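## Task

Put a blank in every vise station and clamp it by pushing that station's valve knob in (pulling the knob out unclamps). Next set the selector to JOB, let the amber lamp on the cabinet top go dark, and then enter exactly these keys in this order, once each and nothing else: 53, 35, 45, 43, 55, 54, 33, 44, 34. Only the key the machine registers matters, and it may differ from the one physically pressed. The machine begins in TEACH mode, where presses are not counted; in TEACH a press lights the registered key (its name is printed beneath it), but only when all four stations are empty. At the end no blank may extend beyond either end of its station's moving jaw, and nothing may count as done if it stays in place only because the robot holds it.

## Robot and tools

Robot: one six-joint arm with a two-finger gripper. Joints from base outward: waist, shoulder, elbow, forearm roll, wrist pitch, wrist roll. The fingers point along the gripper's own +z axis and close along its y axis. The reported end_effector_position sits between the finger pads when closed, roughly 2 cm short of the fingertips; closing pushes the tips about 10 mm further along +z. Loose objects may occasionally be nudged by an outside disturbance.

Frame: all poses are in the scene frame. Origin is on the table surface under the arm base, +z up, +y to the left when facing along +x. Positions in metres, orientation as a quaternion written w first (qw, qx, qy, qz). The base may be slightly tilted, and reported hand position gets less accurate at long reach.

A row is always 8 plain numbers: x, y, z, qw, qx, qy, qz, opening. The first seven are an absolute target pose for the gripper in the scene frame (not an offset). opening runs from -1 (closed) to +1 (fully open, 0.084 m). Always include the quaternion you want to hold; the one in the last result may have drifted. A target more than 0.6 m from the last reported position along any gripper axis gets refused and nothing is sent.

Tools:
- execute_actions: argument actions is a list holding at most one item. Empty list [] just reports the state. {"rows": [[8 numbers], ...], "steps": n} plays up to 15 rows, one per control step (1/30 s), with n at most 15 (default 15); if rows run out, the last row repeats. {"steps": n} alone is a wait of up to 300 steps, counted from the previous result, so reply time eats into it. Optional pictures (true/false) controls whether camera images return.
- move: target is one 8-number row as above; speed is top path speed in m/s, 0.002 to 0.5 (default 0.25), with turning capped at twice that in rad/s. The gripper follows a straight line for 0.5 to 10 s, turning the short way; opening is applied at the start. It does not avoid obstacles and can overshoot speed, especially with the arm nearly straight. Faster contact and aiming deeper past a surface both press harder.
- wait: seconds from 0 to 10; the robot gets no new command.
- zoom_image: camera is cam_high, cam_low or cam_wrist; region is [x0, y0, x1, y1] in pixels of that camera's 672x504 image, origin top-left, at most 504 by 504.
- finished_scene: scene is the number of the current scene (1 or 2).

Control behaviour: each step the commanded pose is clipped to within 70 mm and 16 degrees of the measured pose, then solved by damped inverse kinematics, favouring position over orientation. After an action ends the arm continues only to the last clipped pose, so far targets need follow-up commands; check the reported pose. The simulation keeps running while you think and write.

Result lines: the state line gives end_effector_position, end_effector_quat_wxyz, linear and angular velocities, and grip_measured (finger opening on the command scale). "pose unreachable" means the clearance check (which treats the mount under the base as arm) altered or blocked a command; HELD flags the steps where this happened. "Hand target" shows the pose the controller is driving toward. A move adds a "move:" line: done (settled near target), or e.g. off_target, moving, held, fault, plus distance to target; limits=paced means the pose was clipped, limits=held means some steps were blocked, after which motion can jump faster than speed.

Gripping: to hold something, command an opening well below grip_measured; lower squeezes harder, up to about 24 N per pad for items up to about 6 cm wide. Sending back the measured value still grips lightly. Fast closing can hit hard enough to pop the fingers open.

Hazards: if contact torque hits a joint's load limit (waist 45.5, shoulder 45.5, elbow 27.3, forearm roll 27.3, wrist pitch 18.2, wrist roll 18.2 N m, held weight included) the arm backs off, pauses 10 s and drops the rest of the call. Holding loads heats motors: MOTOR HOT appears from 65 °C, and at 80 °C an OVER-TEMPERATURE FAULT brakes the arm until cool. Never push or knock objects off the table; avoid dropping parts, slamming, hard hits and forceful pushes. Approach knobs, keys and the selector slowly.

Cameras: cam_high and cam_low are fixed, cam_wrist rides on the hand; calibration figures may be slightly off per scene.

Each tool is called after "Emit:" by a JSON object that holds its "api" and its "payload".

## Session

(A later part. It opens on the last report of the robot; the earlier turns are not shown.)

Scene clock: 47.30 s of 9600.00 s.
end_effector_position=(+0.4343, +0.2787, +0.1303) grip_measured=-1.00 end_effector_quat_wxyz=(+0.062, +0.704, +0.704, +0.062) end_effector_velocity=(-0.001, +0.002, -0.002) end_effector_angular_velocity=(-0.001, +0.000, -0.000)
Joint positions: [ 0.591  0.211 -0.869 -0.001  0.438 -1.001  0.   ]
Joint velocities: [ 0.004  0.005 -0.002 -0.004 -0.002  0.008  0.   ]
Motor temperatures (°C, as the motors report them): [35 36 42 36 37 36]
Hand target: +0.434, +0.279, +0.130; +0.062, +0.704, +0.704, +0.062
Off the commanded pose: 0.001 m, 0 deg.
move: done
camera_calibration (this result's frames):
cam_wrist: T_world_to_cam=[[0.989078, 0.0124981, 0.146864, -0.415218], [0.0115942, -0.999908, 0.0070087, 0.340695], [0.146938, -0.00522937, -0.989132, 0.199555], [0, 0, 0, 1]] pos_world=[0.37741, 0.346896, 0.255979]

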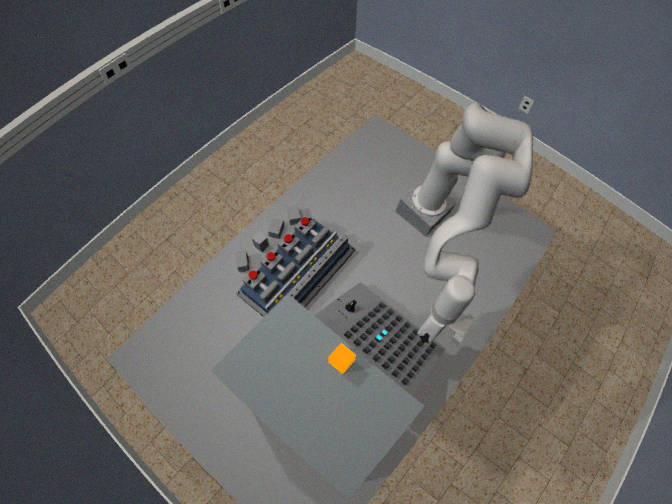

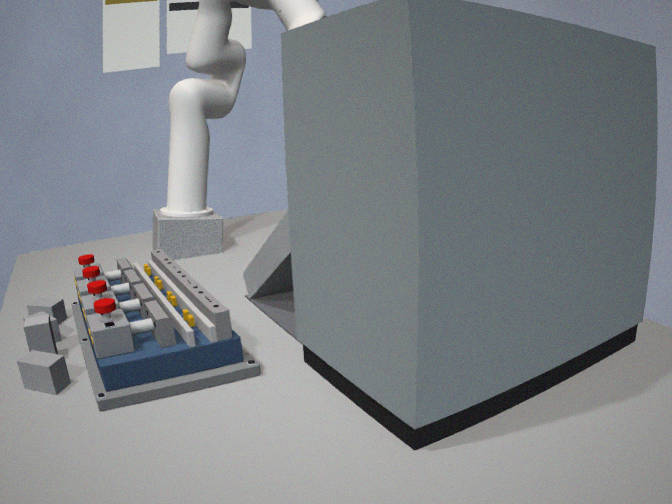

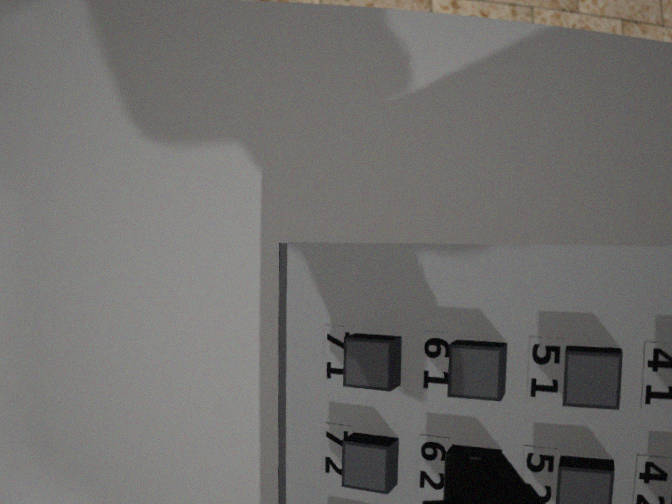

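Emit:
{"api": "move", "payload": {"target": [0.434,0.279,0.104,0.0616,0.7044,0.7044,0.0616,-1], "speed": 0.02}}

Emit:
{"api": "zoom_image", "payload": {"camera": "cam_high", "region": [320, 280, 460, 400]}}

Scene clock: 50.67 s of 9600.00 s.
end_effector_position=(+0.4340, +0.2790, +0.1043) grip_measured=-1.00 end_effector_quat_wxyz=(+0.062, +0.704, +0.704, +0.062) end_effector_velocity=(+0.001, +0.001, -0.001) end_effector_angular_velocity=(+0.001, -0.002, +0.000)
Joint positions: [ 0.596  0.278 -0.868 -0.004  0.371 -0.992  0.   ]
Joint velocities: [ 0.     0.003 -0.002 -0.    -0.004  0.     0.   ]
Motor temperatures (°C, as the motors report them): [35 36 42 36 37 36]
Hand target: +0.434, +0.279, +0.104; +0.062, +0.704, +0.704, +0.062
Off the commanded pose: 0.000 m, 0 deg.
move: done
camera_calibration (this result's frames):
cam_wrist: T_world_to_cam=[[0.989089, 0.0125652, 0.146781, -0.411132], [0.0116677, -0.999908, 0.00697394, 0.34115], [0.146855, -0.00518524, -0.989144, 0.173899], [0, 0, 0, 1]] pos_world=[0.377127, 0.347186, 0.229979]

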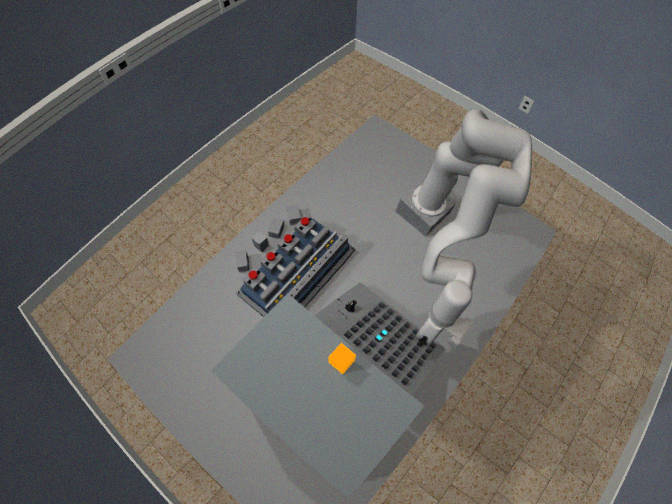

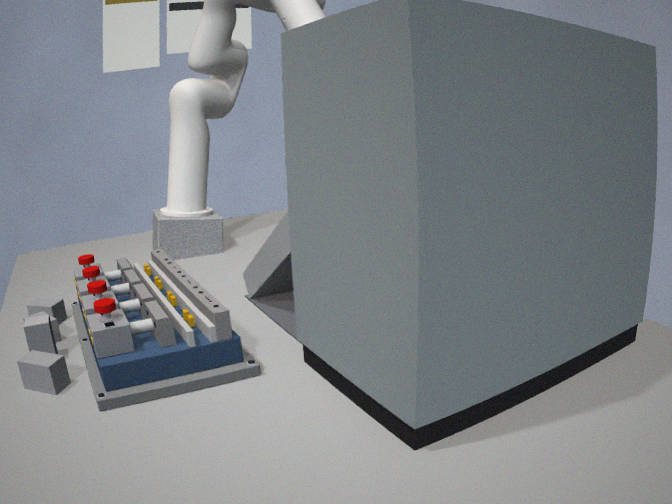

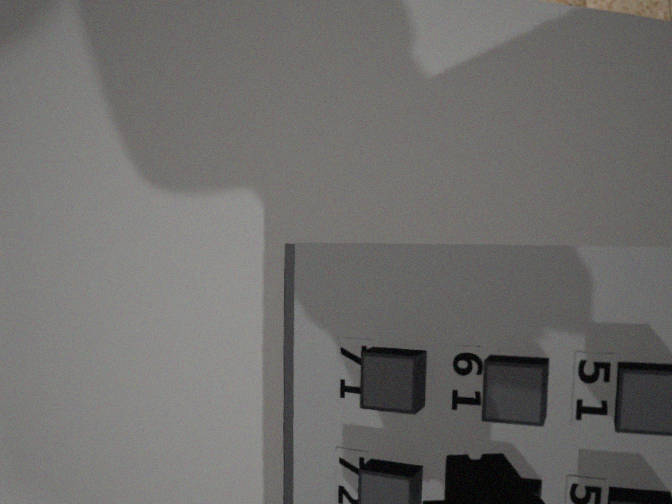

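Region (320, 280, 460, 400) of cam_high's 672x504 image, scaled by 3.600, with more detail than that image has; it fills the top 432 rows of this view, and the rest is white.

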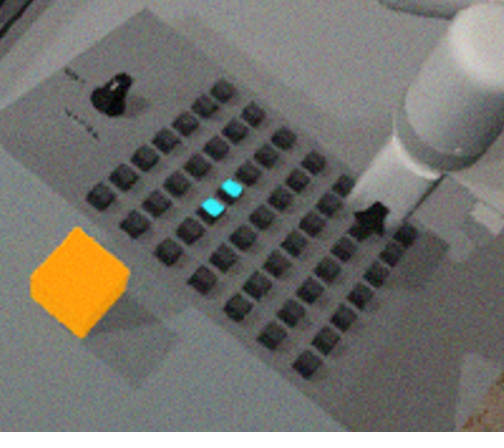

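Emit:
{"api": "move", "payload": {"target": [0.440,0.279,0.116,0.0616,0.7044,0.7044,0.0616,-1], "speed": 0.03}}

Emit:
{"api": "move", "payload": {"target": [0.440,0.279,0.100,0.0616,0.7044,0.7044,0.0616,-1], "speed": 0.015}}

Emit:
{"api": "zoom_image", "payload": {"camera": "cam_high", "region": [320, 280, 460, 400]}}

Scene clock: 53.63 s of 9600.00 s.
end_effector_position=(+0.4399, +0.2790, +0.1157) grip_measured=-1.00 end_effector_quat_wxyz=(+0.062, +0.704, +0.704, +0.062) end_effector_velocity=(-0.000, -0.001, +0.000) end_effector_angular_velocity=(-0.002, +0.004, -0.000)
Joint positions: [ 0.588  0.261 -0.887  0.001  0.407 -1.005  0.   ]
Joint velocities: [-0.001 -0.001 -0.002  0.001  0.008 -0.002  0.   ]
Motor temperatures (°C, as the motors report them): [35 36 42 36 37 36]
Hand target: +0.440, +0.279, +0.116; +0.062, +0.704, +0.704, +0.062
Off the commanded pose: 0.000 m, 0 deg.
move: done
camera_calibration (this result's frames):
cam_wrist: T_world_to_cam=[[0.989126, 0.0126144, 0.14653, -0.418607], [0.0117179, -0.999907, 0.00697967, 0.341001], [0.146605, -0.00518674, -0.989182, 0.184454], [0, 0, 0, 1]] pos_world=[0.383017, 0.347206, 0.241417]

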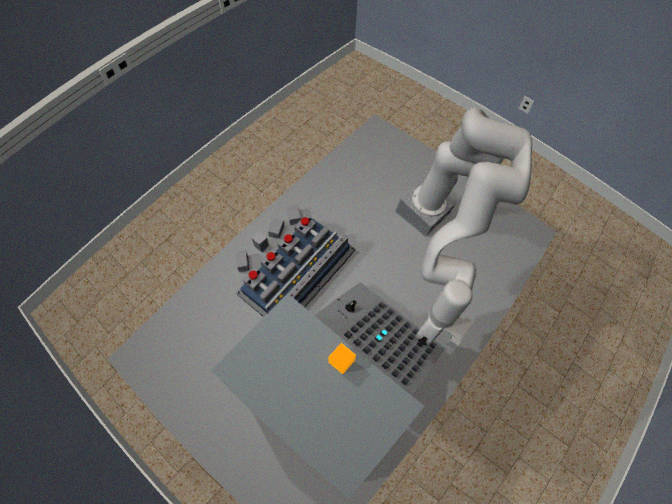

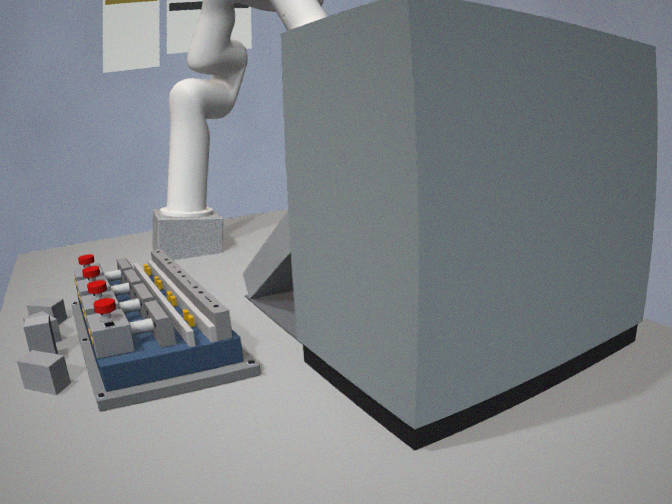

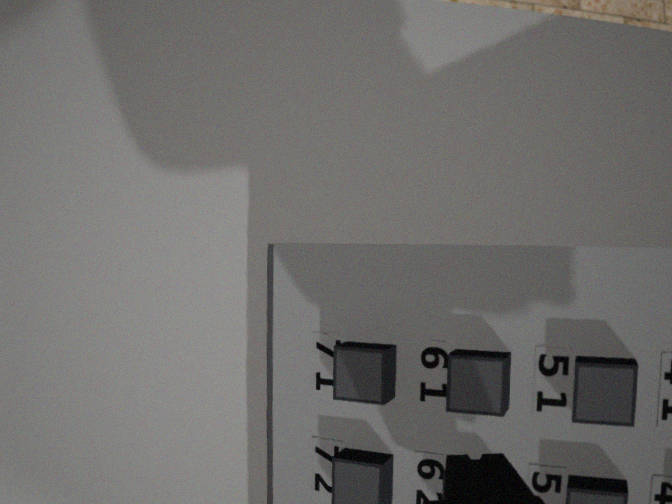

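Scene clock: 54.90 s of 9600.00 s.
end_effector_position=(+0.4406, +0.2794, +0.1022) grip_measured=-1.00 end_effector_quat_wxyz=(+0.062, +0.704, +0.704, +0.063) end_effector_velocity=(+0.000, -0.000, -0.002) end_effector_angular_velocity=(-0.000, +0.000, -0.000)
Joint positions: [ 0.59   0.297 -0.888 -0.001  0.369 -1.001  0.   ]
Joint velocities: [ 0.     0.006 -0.001 -0.    -0.005  0.001  0.   ]
Motor temperatures (°C, as the motors report them): [35 36 42 36 37 36]
Hand target: +0.440, +0.279, +0.100; +0.062, +0.704, +0.704, +0.062
Off the commanded pose: 0.002 m, 0 deg.
move: done
camera_calibration (this result's frames):
cam_wrist: T_world_to_cam=[[0.988763, 0.0122339, 0.148992, -0.417363], [0.0115325, -0.999918, 0.00557049, 0.341717], [0.149048, -0.00378964, -0.988823, 0.169499], [0, 0, 0, 1]] pos_world=[0.383469, 0.347437, 0.227884]

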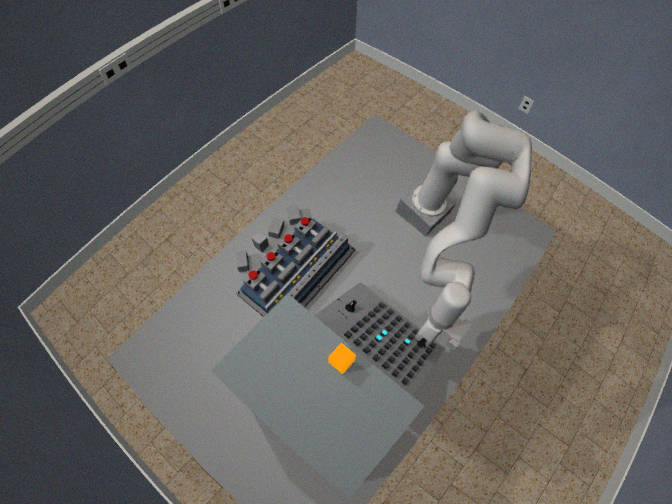

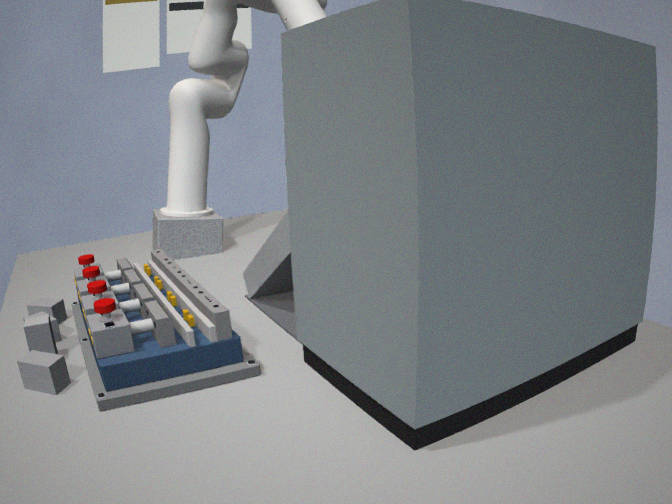

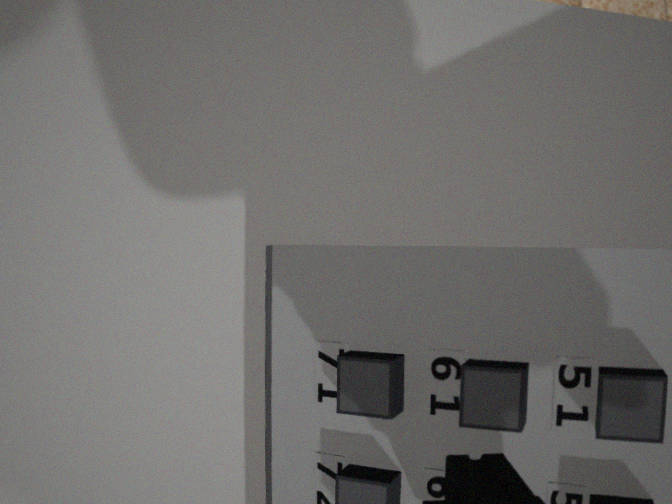

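Region (320, 280, 460, 400) of cam_high's 672x504 image, scaled by 3.600, with more detail than that image has; it fills the top 432 rows of this view, and the rest is white.

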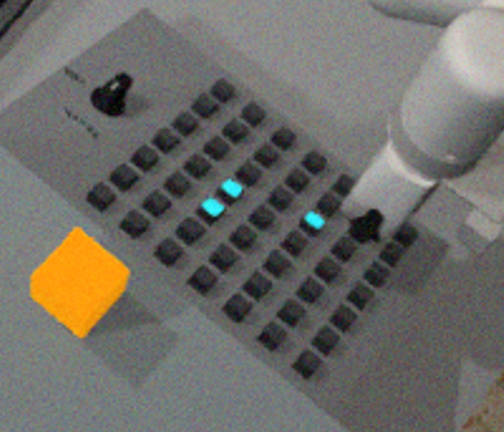

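Emit:
{"api": "execute_actions", "payload": {"actions": [{"rows":[[0.441,0.279,0.106,0.0616,0.7044,0.7044,0.0616,-1],[0.441,0.279,0.110,0.0616,0.7044,0.7044,0.0616,-1],[0.441,0.279,0.114,0.0616,0.7044,0.7044,0.0616,-1],[0.441,0.279,0.118,0.0616,0.7044,0.7044,0.0616,-1],[0.441,0.279,0.118,0.0616,0.7044,0.7044,0.0616,-1],[0.441,0.279,0.118,0.0616,0.7044,0.7044,0.0616,-1],[0.441,0.272,0.118,0.0616,0.7044,0.7044,0.0616,-1],[0.441,0.265,0.118,0.0616,0.7044,0.7044,0.0616,-1],[0.441,0.258,0.118,0.0616,0.7044,0.7044,0.0616,-1],[0.441,0.251,0.118,0.0616,0.7044,0.7044,0.0616,-1],[0.441,0.244,0.118,0.0616,0.7044,0.7044,0.0616,-1]],"steps":15}], "pictures": false}}

Emit:
{"api": "move", "payload": {"target": [0.441,0.244,0.100,0.0616,0.7044,0.7044,0.0616,-1], "speed": 0.03}}

Emit:
{"api": "move", "payload": {"target": [0.441,0.244,0.118,0.0616,0.7044,0.7044,0.0616,-1], "speed": 0.06}}

Emit:
{"api": "move", "payload": {"target": [0.441,0.209,0.118,0.0616,0.7044,0.7044,0.0616,-1], "speed": 0.08}}

Emit:
{"api": "move", "payload": {"target": [0.441,0.209,0.100,0.0616,0.7044,0.7044,0.0616,-1], "speed": 0.03}}

Emit:
{"api": "move", "payload": {"target": [0.441,0.209,0.133,0.0616,0.7044,0.7044,0.0616,-1], "speed": 0.06}}

Emit:
{"api": "move", "payload": {"target": [0.4727,0.244,0.133,0.0616,0.7044,0.7044,0.0616,-1], "speed": 0.08}}

Emit:
{"api": "move", "payload": {"target": [0.4727,0.244,0.1145,0.0616,0.7044,0.7044,0.0616,-1], "speed": 0.03}}

Emit:
{"api": "zoom_image", "payload": {"camera": "cam_high", "region": [320, 280, 460, 400]}}

Scene clock: 63.77 s of 9600.00 s.
end_effector_position=(+0.4400, +0.2496, +0.1155) grip_measured=-1.00 end_effector_quat_wxyz=(+0.062, +0.705, +0.704, +0.059) end_effector_velocity=(+0.000, -0.068, +0.010) end_effector_angular_velocity=(+0.011, -0.003, +0.003)
Joint positions: [ 0.537  0.232 -0.833  0.023  0.387 -1.073  0.   ]
Joint velocities: [-0.123 -0.095  0.134  0.093 -0.046 -0.207  0.   ]
Motor temperatures (°C, as the motors report them): [35 36 41 36 37 36]
Hand target: +0.441, +0.244, +0.118; +0.062, +0.705, +0.704, +0.061
Off the commanded pose: 0.006 m, 0 deg.
Steps of this call (steps 1 to 90: nothing new was sent; then 5.37 s passed at rest; steps 91 to 105: all 15 steps of this action). Readings (end_effector_position):
91: (+0.4405, +0.2795, +0.1016)
92: (+0.4405, +0.2794, +0.1020)
94: (+0.4399, +0.2790, +0.1035)
98: (+0.4392, +0.2775, +0.1107)
105: the state above

Scene clock: 64.93 s of 9600.00 s.
end_effector_position=(+0.4418, +0.2445, +0.1030) grip_measured=-1.00 end_effector_quat_wxyz=(+0.062, +0.704, +0.704, +0.063) end_effector_velocity=(+0.001, +0.000, -0.003) end_effector_angular_velocity=(+0.003, -0.004, +0.000)
Joint positions: [ 0.53   0.263 -0.823  0.039  0.338 -1.098  0.   ]
Joint velocities: [ 0.     0.009 -0.     0.002 -0.013 -0.001  0.   ]
Motor temperatures (°C, as the motors report them): [35 36 41 36 37 36]
Hand target: +0.441, +0.244, +0.100; +0.062, +0.704, +0.704, +0.062
Off the commanded pose: 0.003 m, 0 deg.
move: done
camera_calibration (this result's frames):
cam_wrist: T_world_to_cam=[[0.988646, 0.0121908, 0.149766, -0.418197], [0.0115234, -0.999919, 0.00532326, 0.306833], [0.149819, -0.003537, -0.988707, 0.16952], [0, 0, 0, 1]] pos_world=[0.384516, 0.312506, 0.228604]

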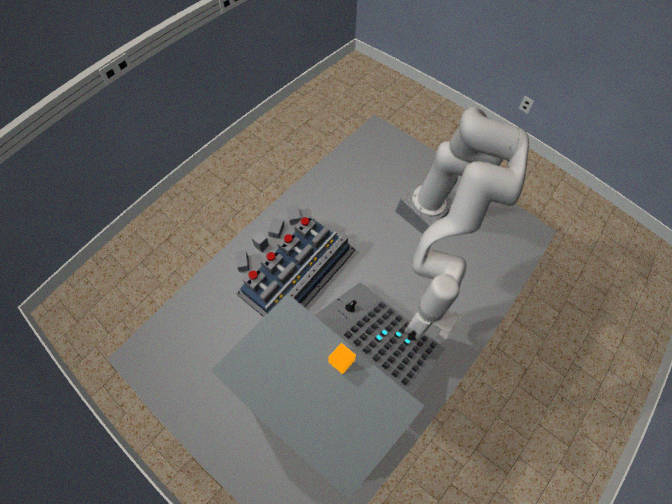

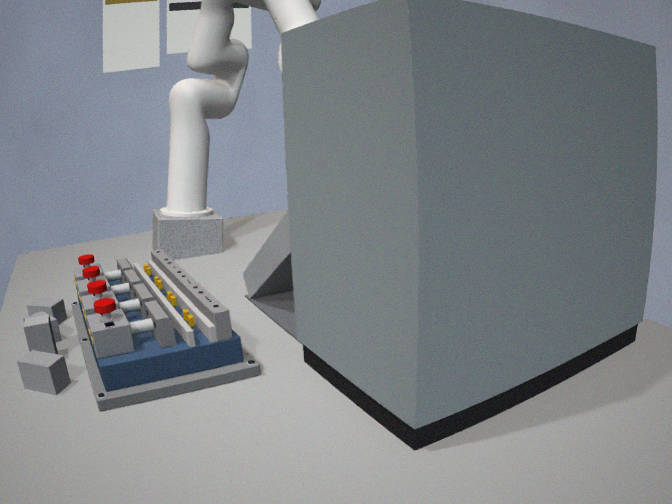

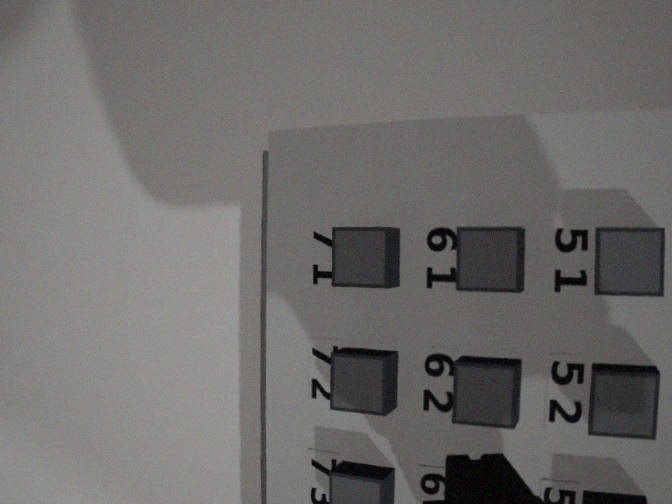

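Scene clock: 65.73 s of 9600.00 s.
end_effector_position=(+0.4409, +0.2439, +0.1175) grip_measured=-1.00 end_effector_quat_wxyz=(+0.062, +0.704, +0.704, +0.061) end_effector_velocity=(-0.000, -0.000, +0.002) end_effector_angular_velocity=(-0.000, +0.001, -0.000)
Joint positions: [ 0.526  0.222 -0.822  0.038  0.382 -1.1    0.   ]
Joint velocities: [-0.    -0.006  0.    -0.     0.007 -0.     0.   ]
Motor temperatures (°C, as the motors report them): [35 36 41 36 37 36]
Hand target: +0.441, +0.244, +0.118; +0.062, +0.704, +0.704, +0.062
Off the commanded pose: 0.001 m, 0 deg.
move: done
camera_calibration (this result's frames):
cam_wrist: T_world_to_cam=[[0.98918, 0.012601, 0.146165, -0.419426], [0.0116809, -0.999906, 0.00715135, 0.305924], [0.146242, -0.00536662, -0.989234, 0.186125], [0, 0, 0, 1]] pos_world=[0.384095, 0.31218, 0.243239]

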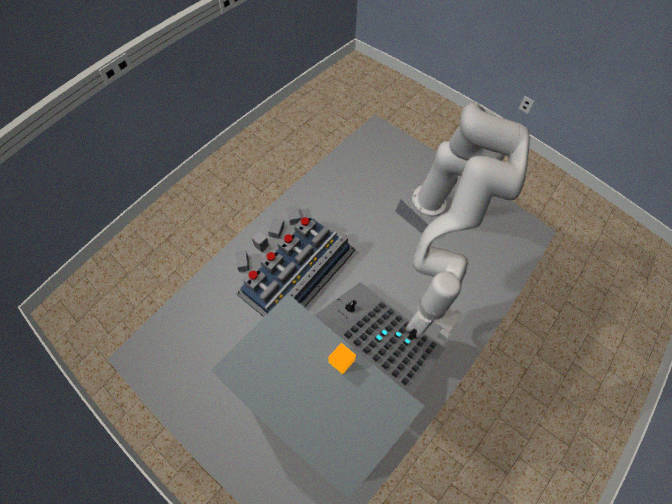

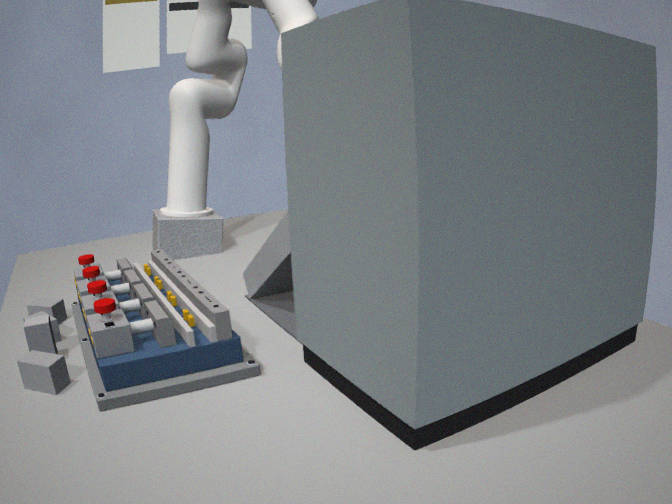

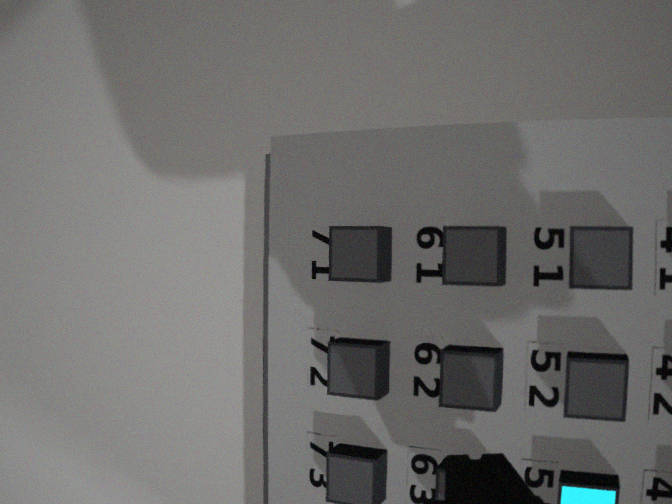

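Scene clock: 66.60 s of 9600.00 s.
end_effector_position=(+0.4409, +0.2094, +0.1181) grip_measured=-1.00 end_effector_quat_wxyz=(+0.062, +0.704, +0.704, +0.062) end_effector_velocity=(-0.001, -0.003, -0.000) end_effector_angular_velocity=(+0.001, +0.002, +0.001)
Joint positions: [ 0.462  0.19  -0.763  0.079  0.356 -1.201  0.   ]
Joint velocities: [-0.004 -0.002  0.005  0.007 -0.001 -0.012  0.   ]
Motor temperatures (°C, as the motors report them): [35 36 41 36 37 36]
Hand target: +0.441, +0.209, +0.118; +0.062, +0.704, +0.704, +0.062
Off the commanded pose: 0.000 m, 0 deg.
move: done
camera_calibration (this result's frames):
cam_wrist: T_world_to_cam=[[0.989084, 0.0126522, 0.146809, -0.419131], [0.0117523, -0.999906, 0.00699555, 0.271353], [0.146884, -0.00519385, -0.98914, 0.186145], [0, 0, 0, 1]] pos_world=[0.384025, 0.277597, 0.243757]

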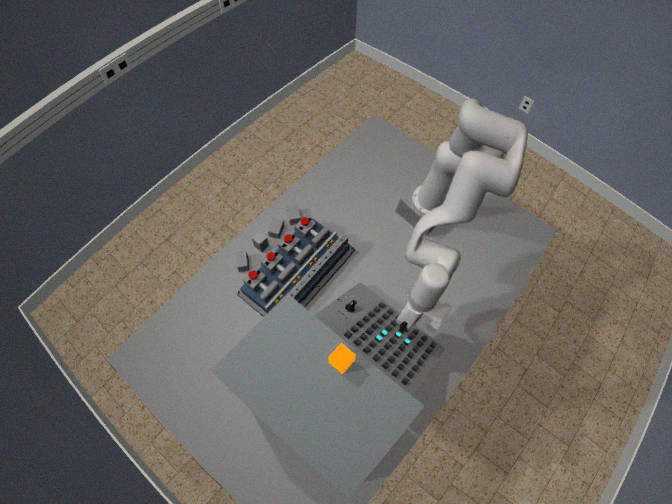

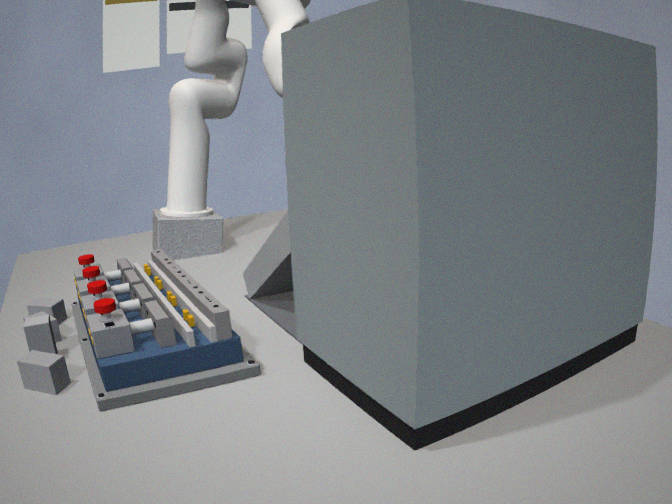

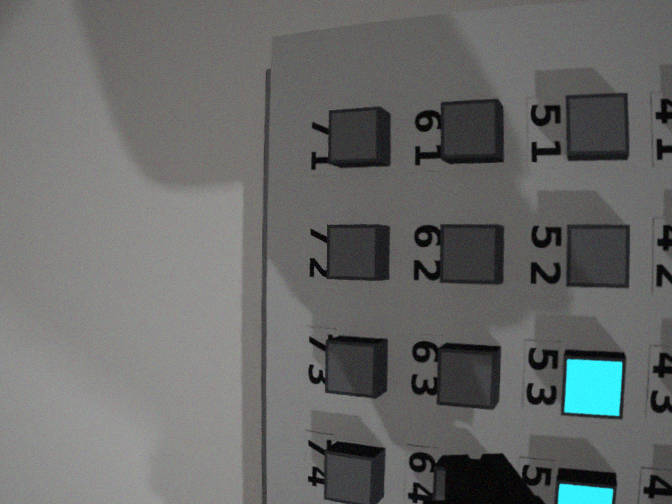

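Scene clock: 67.43 s of 9600.00 s.
end_effector_position=(+0.4418, +0.2094, +0.1031) grip_measured=-1.00 end_effector_quat_wxyz=(+0.062, +0.704, +0.704, +0.063) end_effector_velocity=(+0.001, +0.000, -0.003) end_effector_angular_velocity=(+0.001, -0.003, +0.000)
Joint positions: [ 0.467  0.234 -0.764  0.088  0.31  -1.205  0.   ]
Joint velocities: [ 0.001  0.01  -0.001  0.003 -0.012 -0.002  0.   ]
Motor temperatures (°C, as the motors report them): [35 36 41 36 37 36]
Hand target: +0.441, +0.209, +0.100; +0.062, +0.704, +0.704, +0.062
Off the commanded pose: 0.003 m, 0 deg.
move: done
camera_calibration (this result's frames):
cam_wrist: T_world_to_cam=[[0.988588, 0.0121571, 0.150156, -0.417891], [0.0114886, -0.99992, 0.00531862, 0.271793], [0.150208, -0.00353283, -0.988648, 0.169345], [0, 0, 0, 1]] pos_world=[0.384563, 0.27745, 0.228726]

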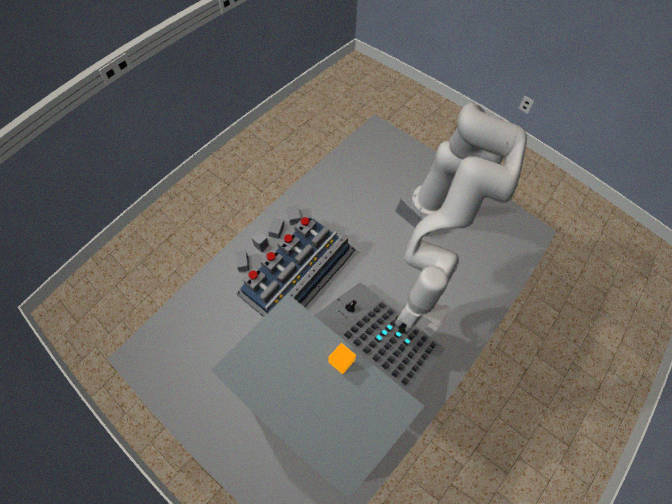

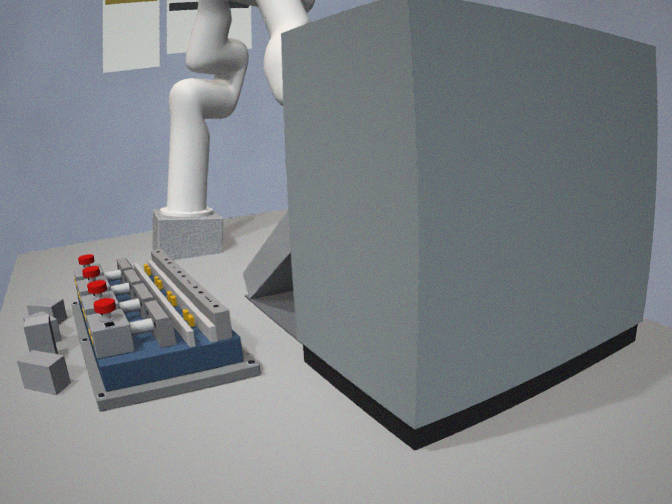

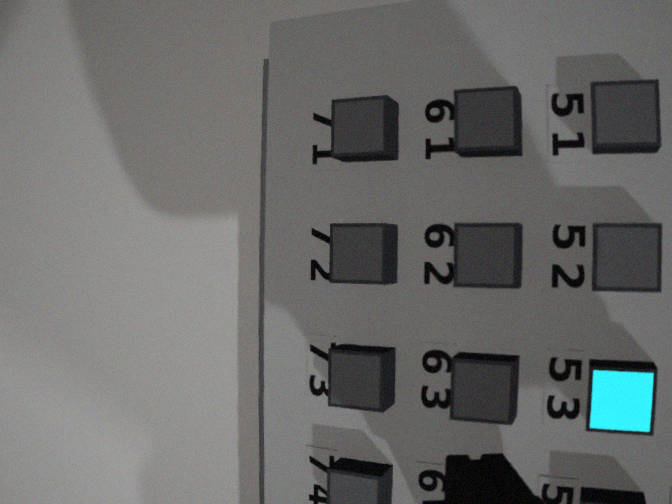

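Scene clock: 68.30 s of 9600.00 s.
end_effector_position=(+0.4409, +0.2090, +0.1324) grip_measured=-1.00 end_effector_quat_wxyz=(+0.061, +0.704, +0.704, +0.061) end_effector_velocity=(+0.000, +0.000, +0.003) end_effector_angular_velocity=(+0.001, -0.002, +0.000)
Joint positions: [ 0.457  0.151 -0.764  0.075  0.397 -1.201  0.   ]
Joint velocities: [-0.001 -0.008 -0.001 -0.001  0.007  0.     0.   ]
Motor temperatures (°C, as the motors report them): [35 36 41 36 37 36]
Hand target: +0.441, +0.209, +0.133; +0.062, +0.704, +0.704, +0.062
Off the commanded pose: 0.001 m, 0 deg.
move: done
camera_calibration (this result's frames):
cam_wrist: T_world_to_cam=[[0.9892, 0.0126263, 0.146029, -0.42114], [0.0117196, -0.999906, 0.00706762, 0.270855], [0.146104, -0.00527989, -0.989255, 0.200678], [0, 0, 0, 1]] pos_world=[0.384097, 0.277207, 0.258106]

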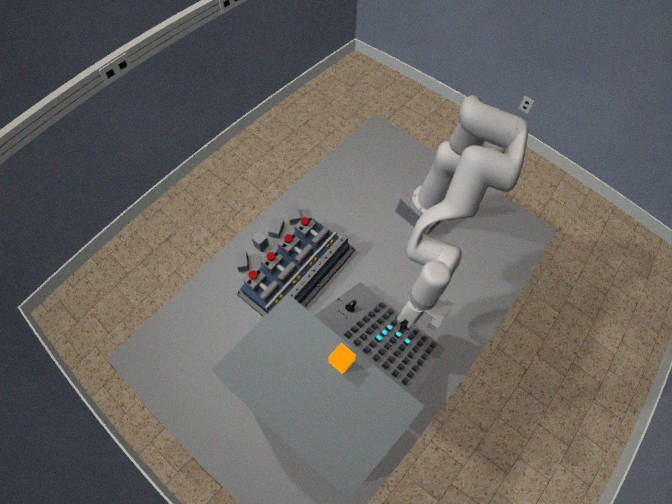

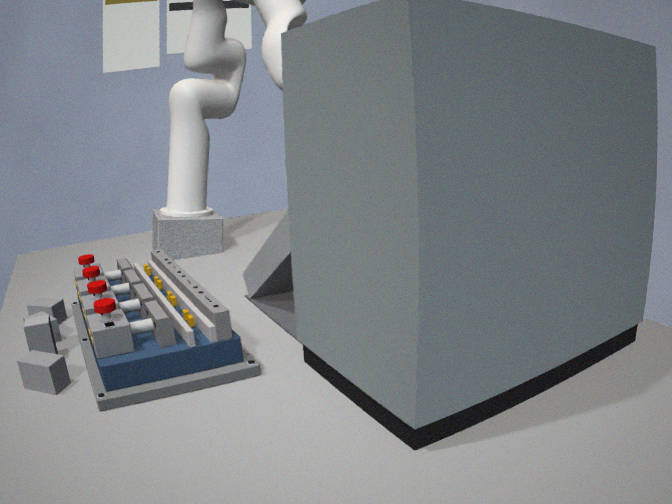

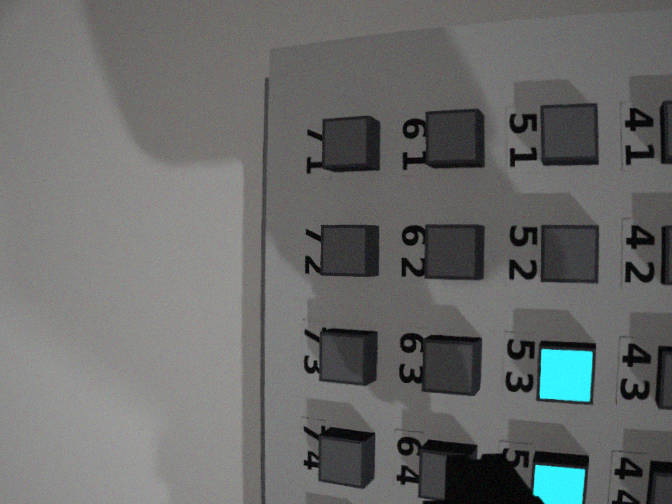

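Scene clock: 69.30 s of 9600.00 s.
end_effector_position=(+0.4725, +0.2436, +0.1329) grip_measured=-1.00 end_effector_quat_wxyz=(+0.062, +0.704, +0.704, +0.062) end_effector_velocity=(+0.003, +0.002, +0.001) end_effector_angular_velocity=(+0.000, -0.002, +0.000)
Joint positions: [ 0.492  0.259 -0.934  0.049  0.457 -1.142  0.   ]
Joint velocities: [ 0.002  0.007 -0.012 -0.002  0.004  0.004  0.   ]
Motor temperatures (°C, as the motors report them): [35 36 41 36 37 36]
Hand target: +0.473, +0.244, +0.133; +0.062, +0.704, +0.704, +0.062
Off the commanded pose: 0.000 m, 0 deg.
move: done
camera_calibration (this result's frames):
cam_wrist: T_world_to_cam=[[0.989132, 0.0126027, 0.146491, -0.453007], [0.0117133, -0.999907, 0.0069324, 0.305158], [0.146564, -0.00514117, -0.989188, 0.19649], [0, 0, 0, 1]] pos_world=[0.415711, 0.311849, 0.258611]

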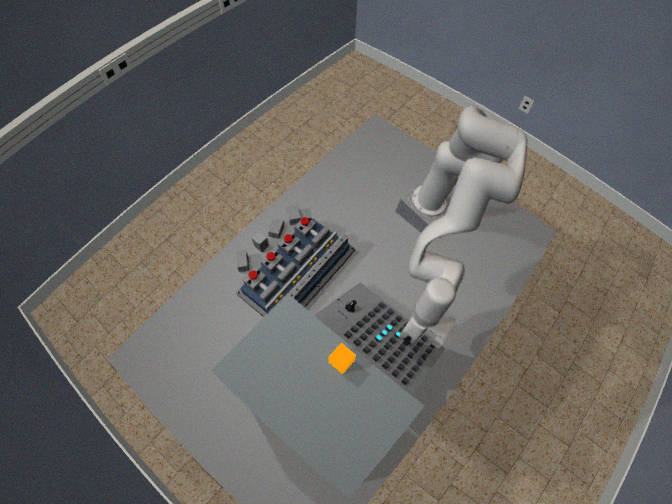

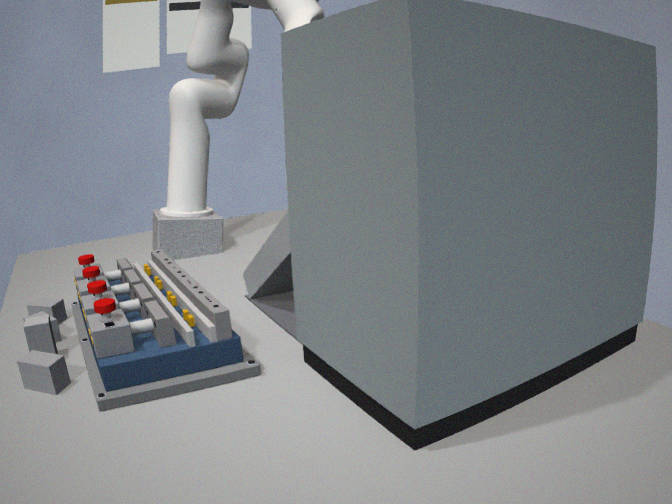

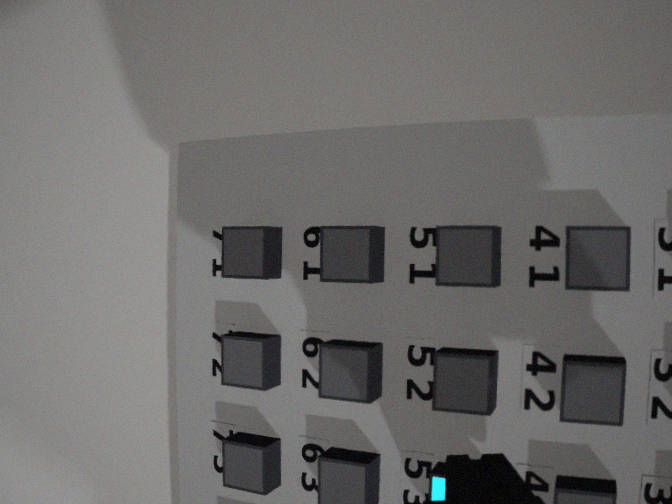

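Scene clock: 70.13 s of 9600.00 s.
end_effector_position=(+0.4753, +0.2455, +0.1223) grip_measured=-1.00 end_effector_quat_wxyz=(+0.064, +0.704, +0.704, +0.067) end_effector_velocity=(-0.000, +0.000, -0.000) end_effector_angular_velocity=(+0.005, -0.012, +0.002)
Joint positions: [ 0.495  0.289 -0.934  0.05   0.415 -1.14   0.   ]
Joint velocities: [ 0.002 -0.005  0.013  0.001 -0.021  0.     0.   ]
Motor temperatures (°C, as the motors report them): [35 36 41 36 37 36]
Hand target: +0.473, +0.244, +0.115; +0.062, +0.704, +0.704, +0.062
Off the commanded pose: 0.008 m, 1 deg.
move: off_target
camera_calibration (this result's frames):
cam_wrist: T_world_to_cam=[[0.987415, 0.0120022, 0.157697, -0.454653], [0.0119029, -0.999928, 0.00157445, 0.30767], [0.157704, 0.000322412, -0.987486, 0.17878], [0, 0, 0, 1]] pos_world=[0.417074, 0.313047, 0.247755]

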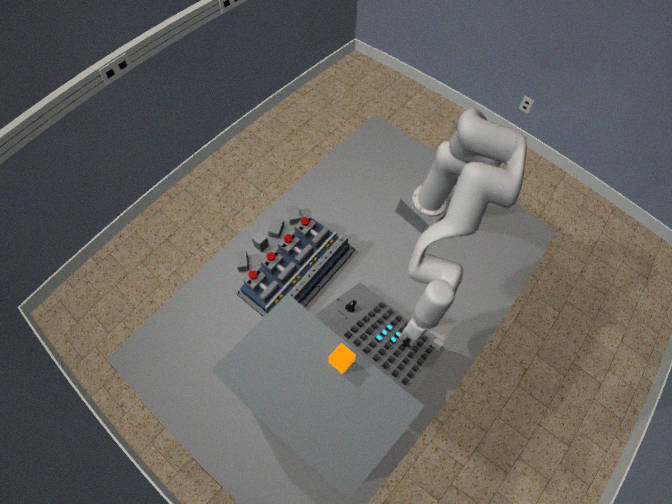

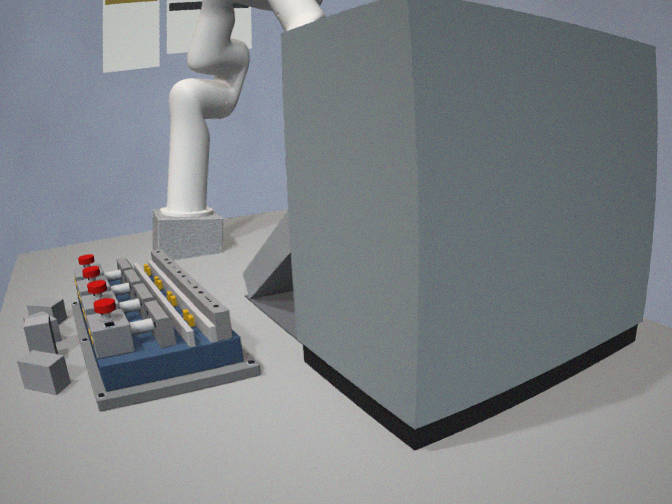

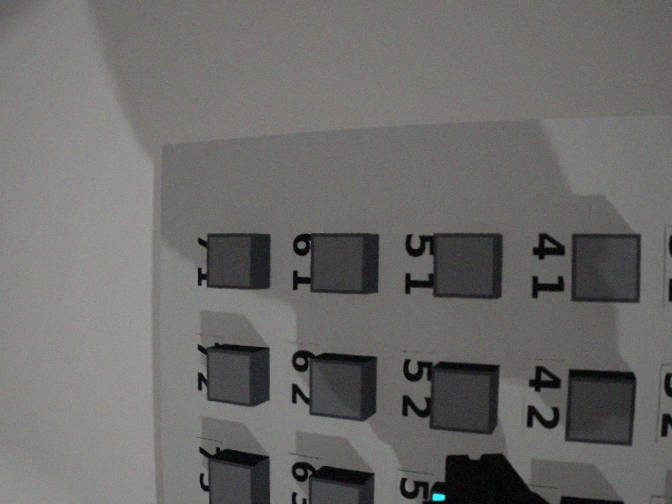

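Region (320, 280, 460, 400) of cam_high's 672x504 image, scaled by 3.600, with more detail than that image has; it fills the top 432 rows of this view, and the rest is white.

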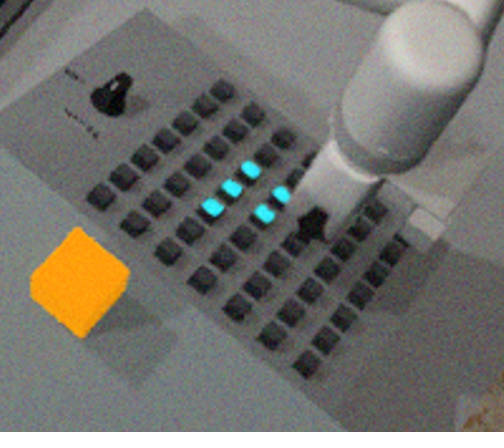

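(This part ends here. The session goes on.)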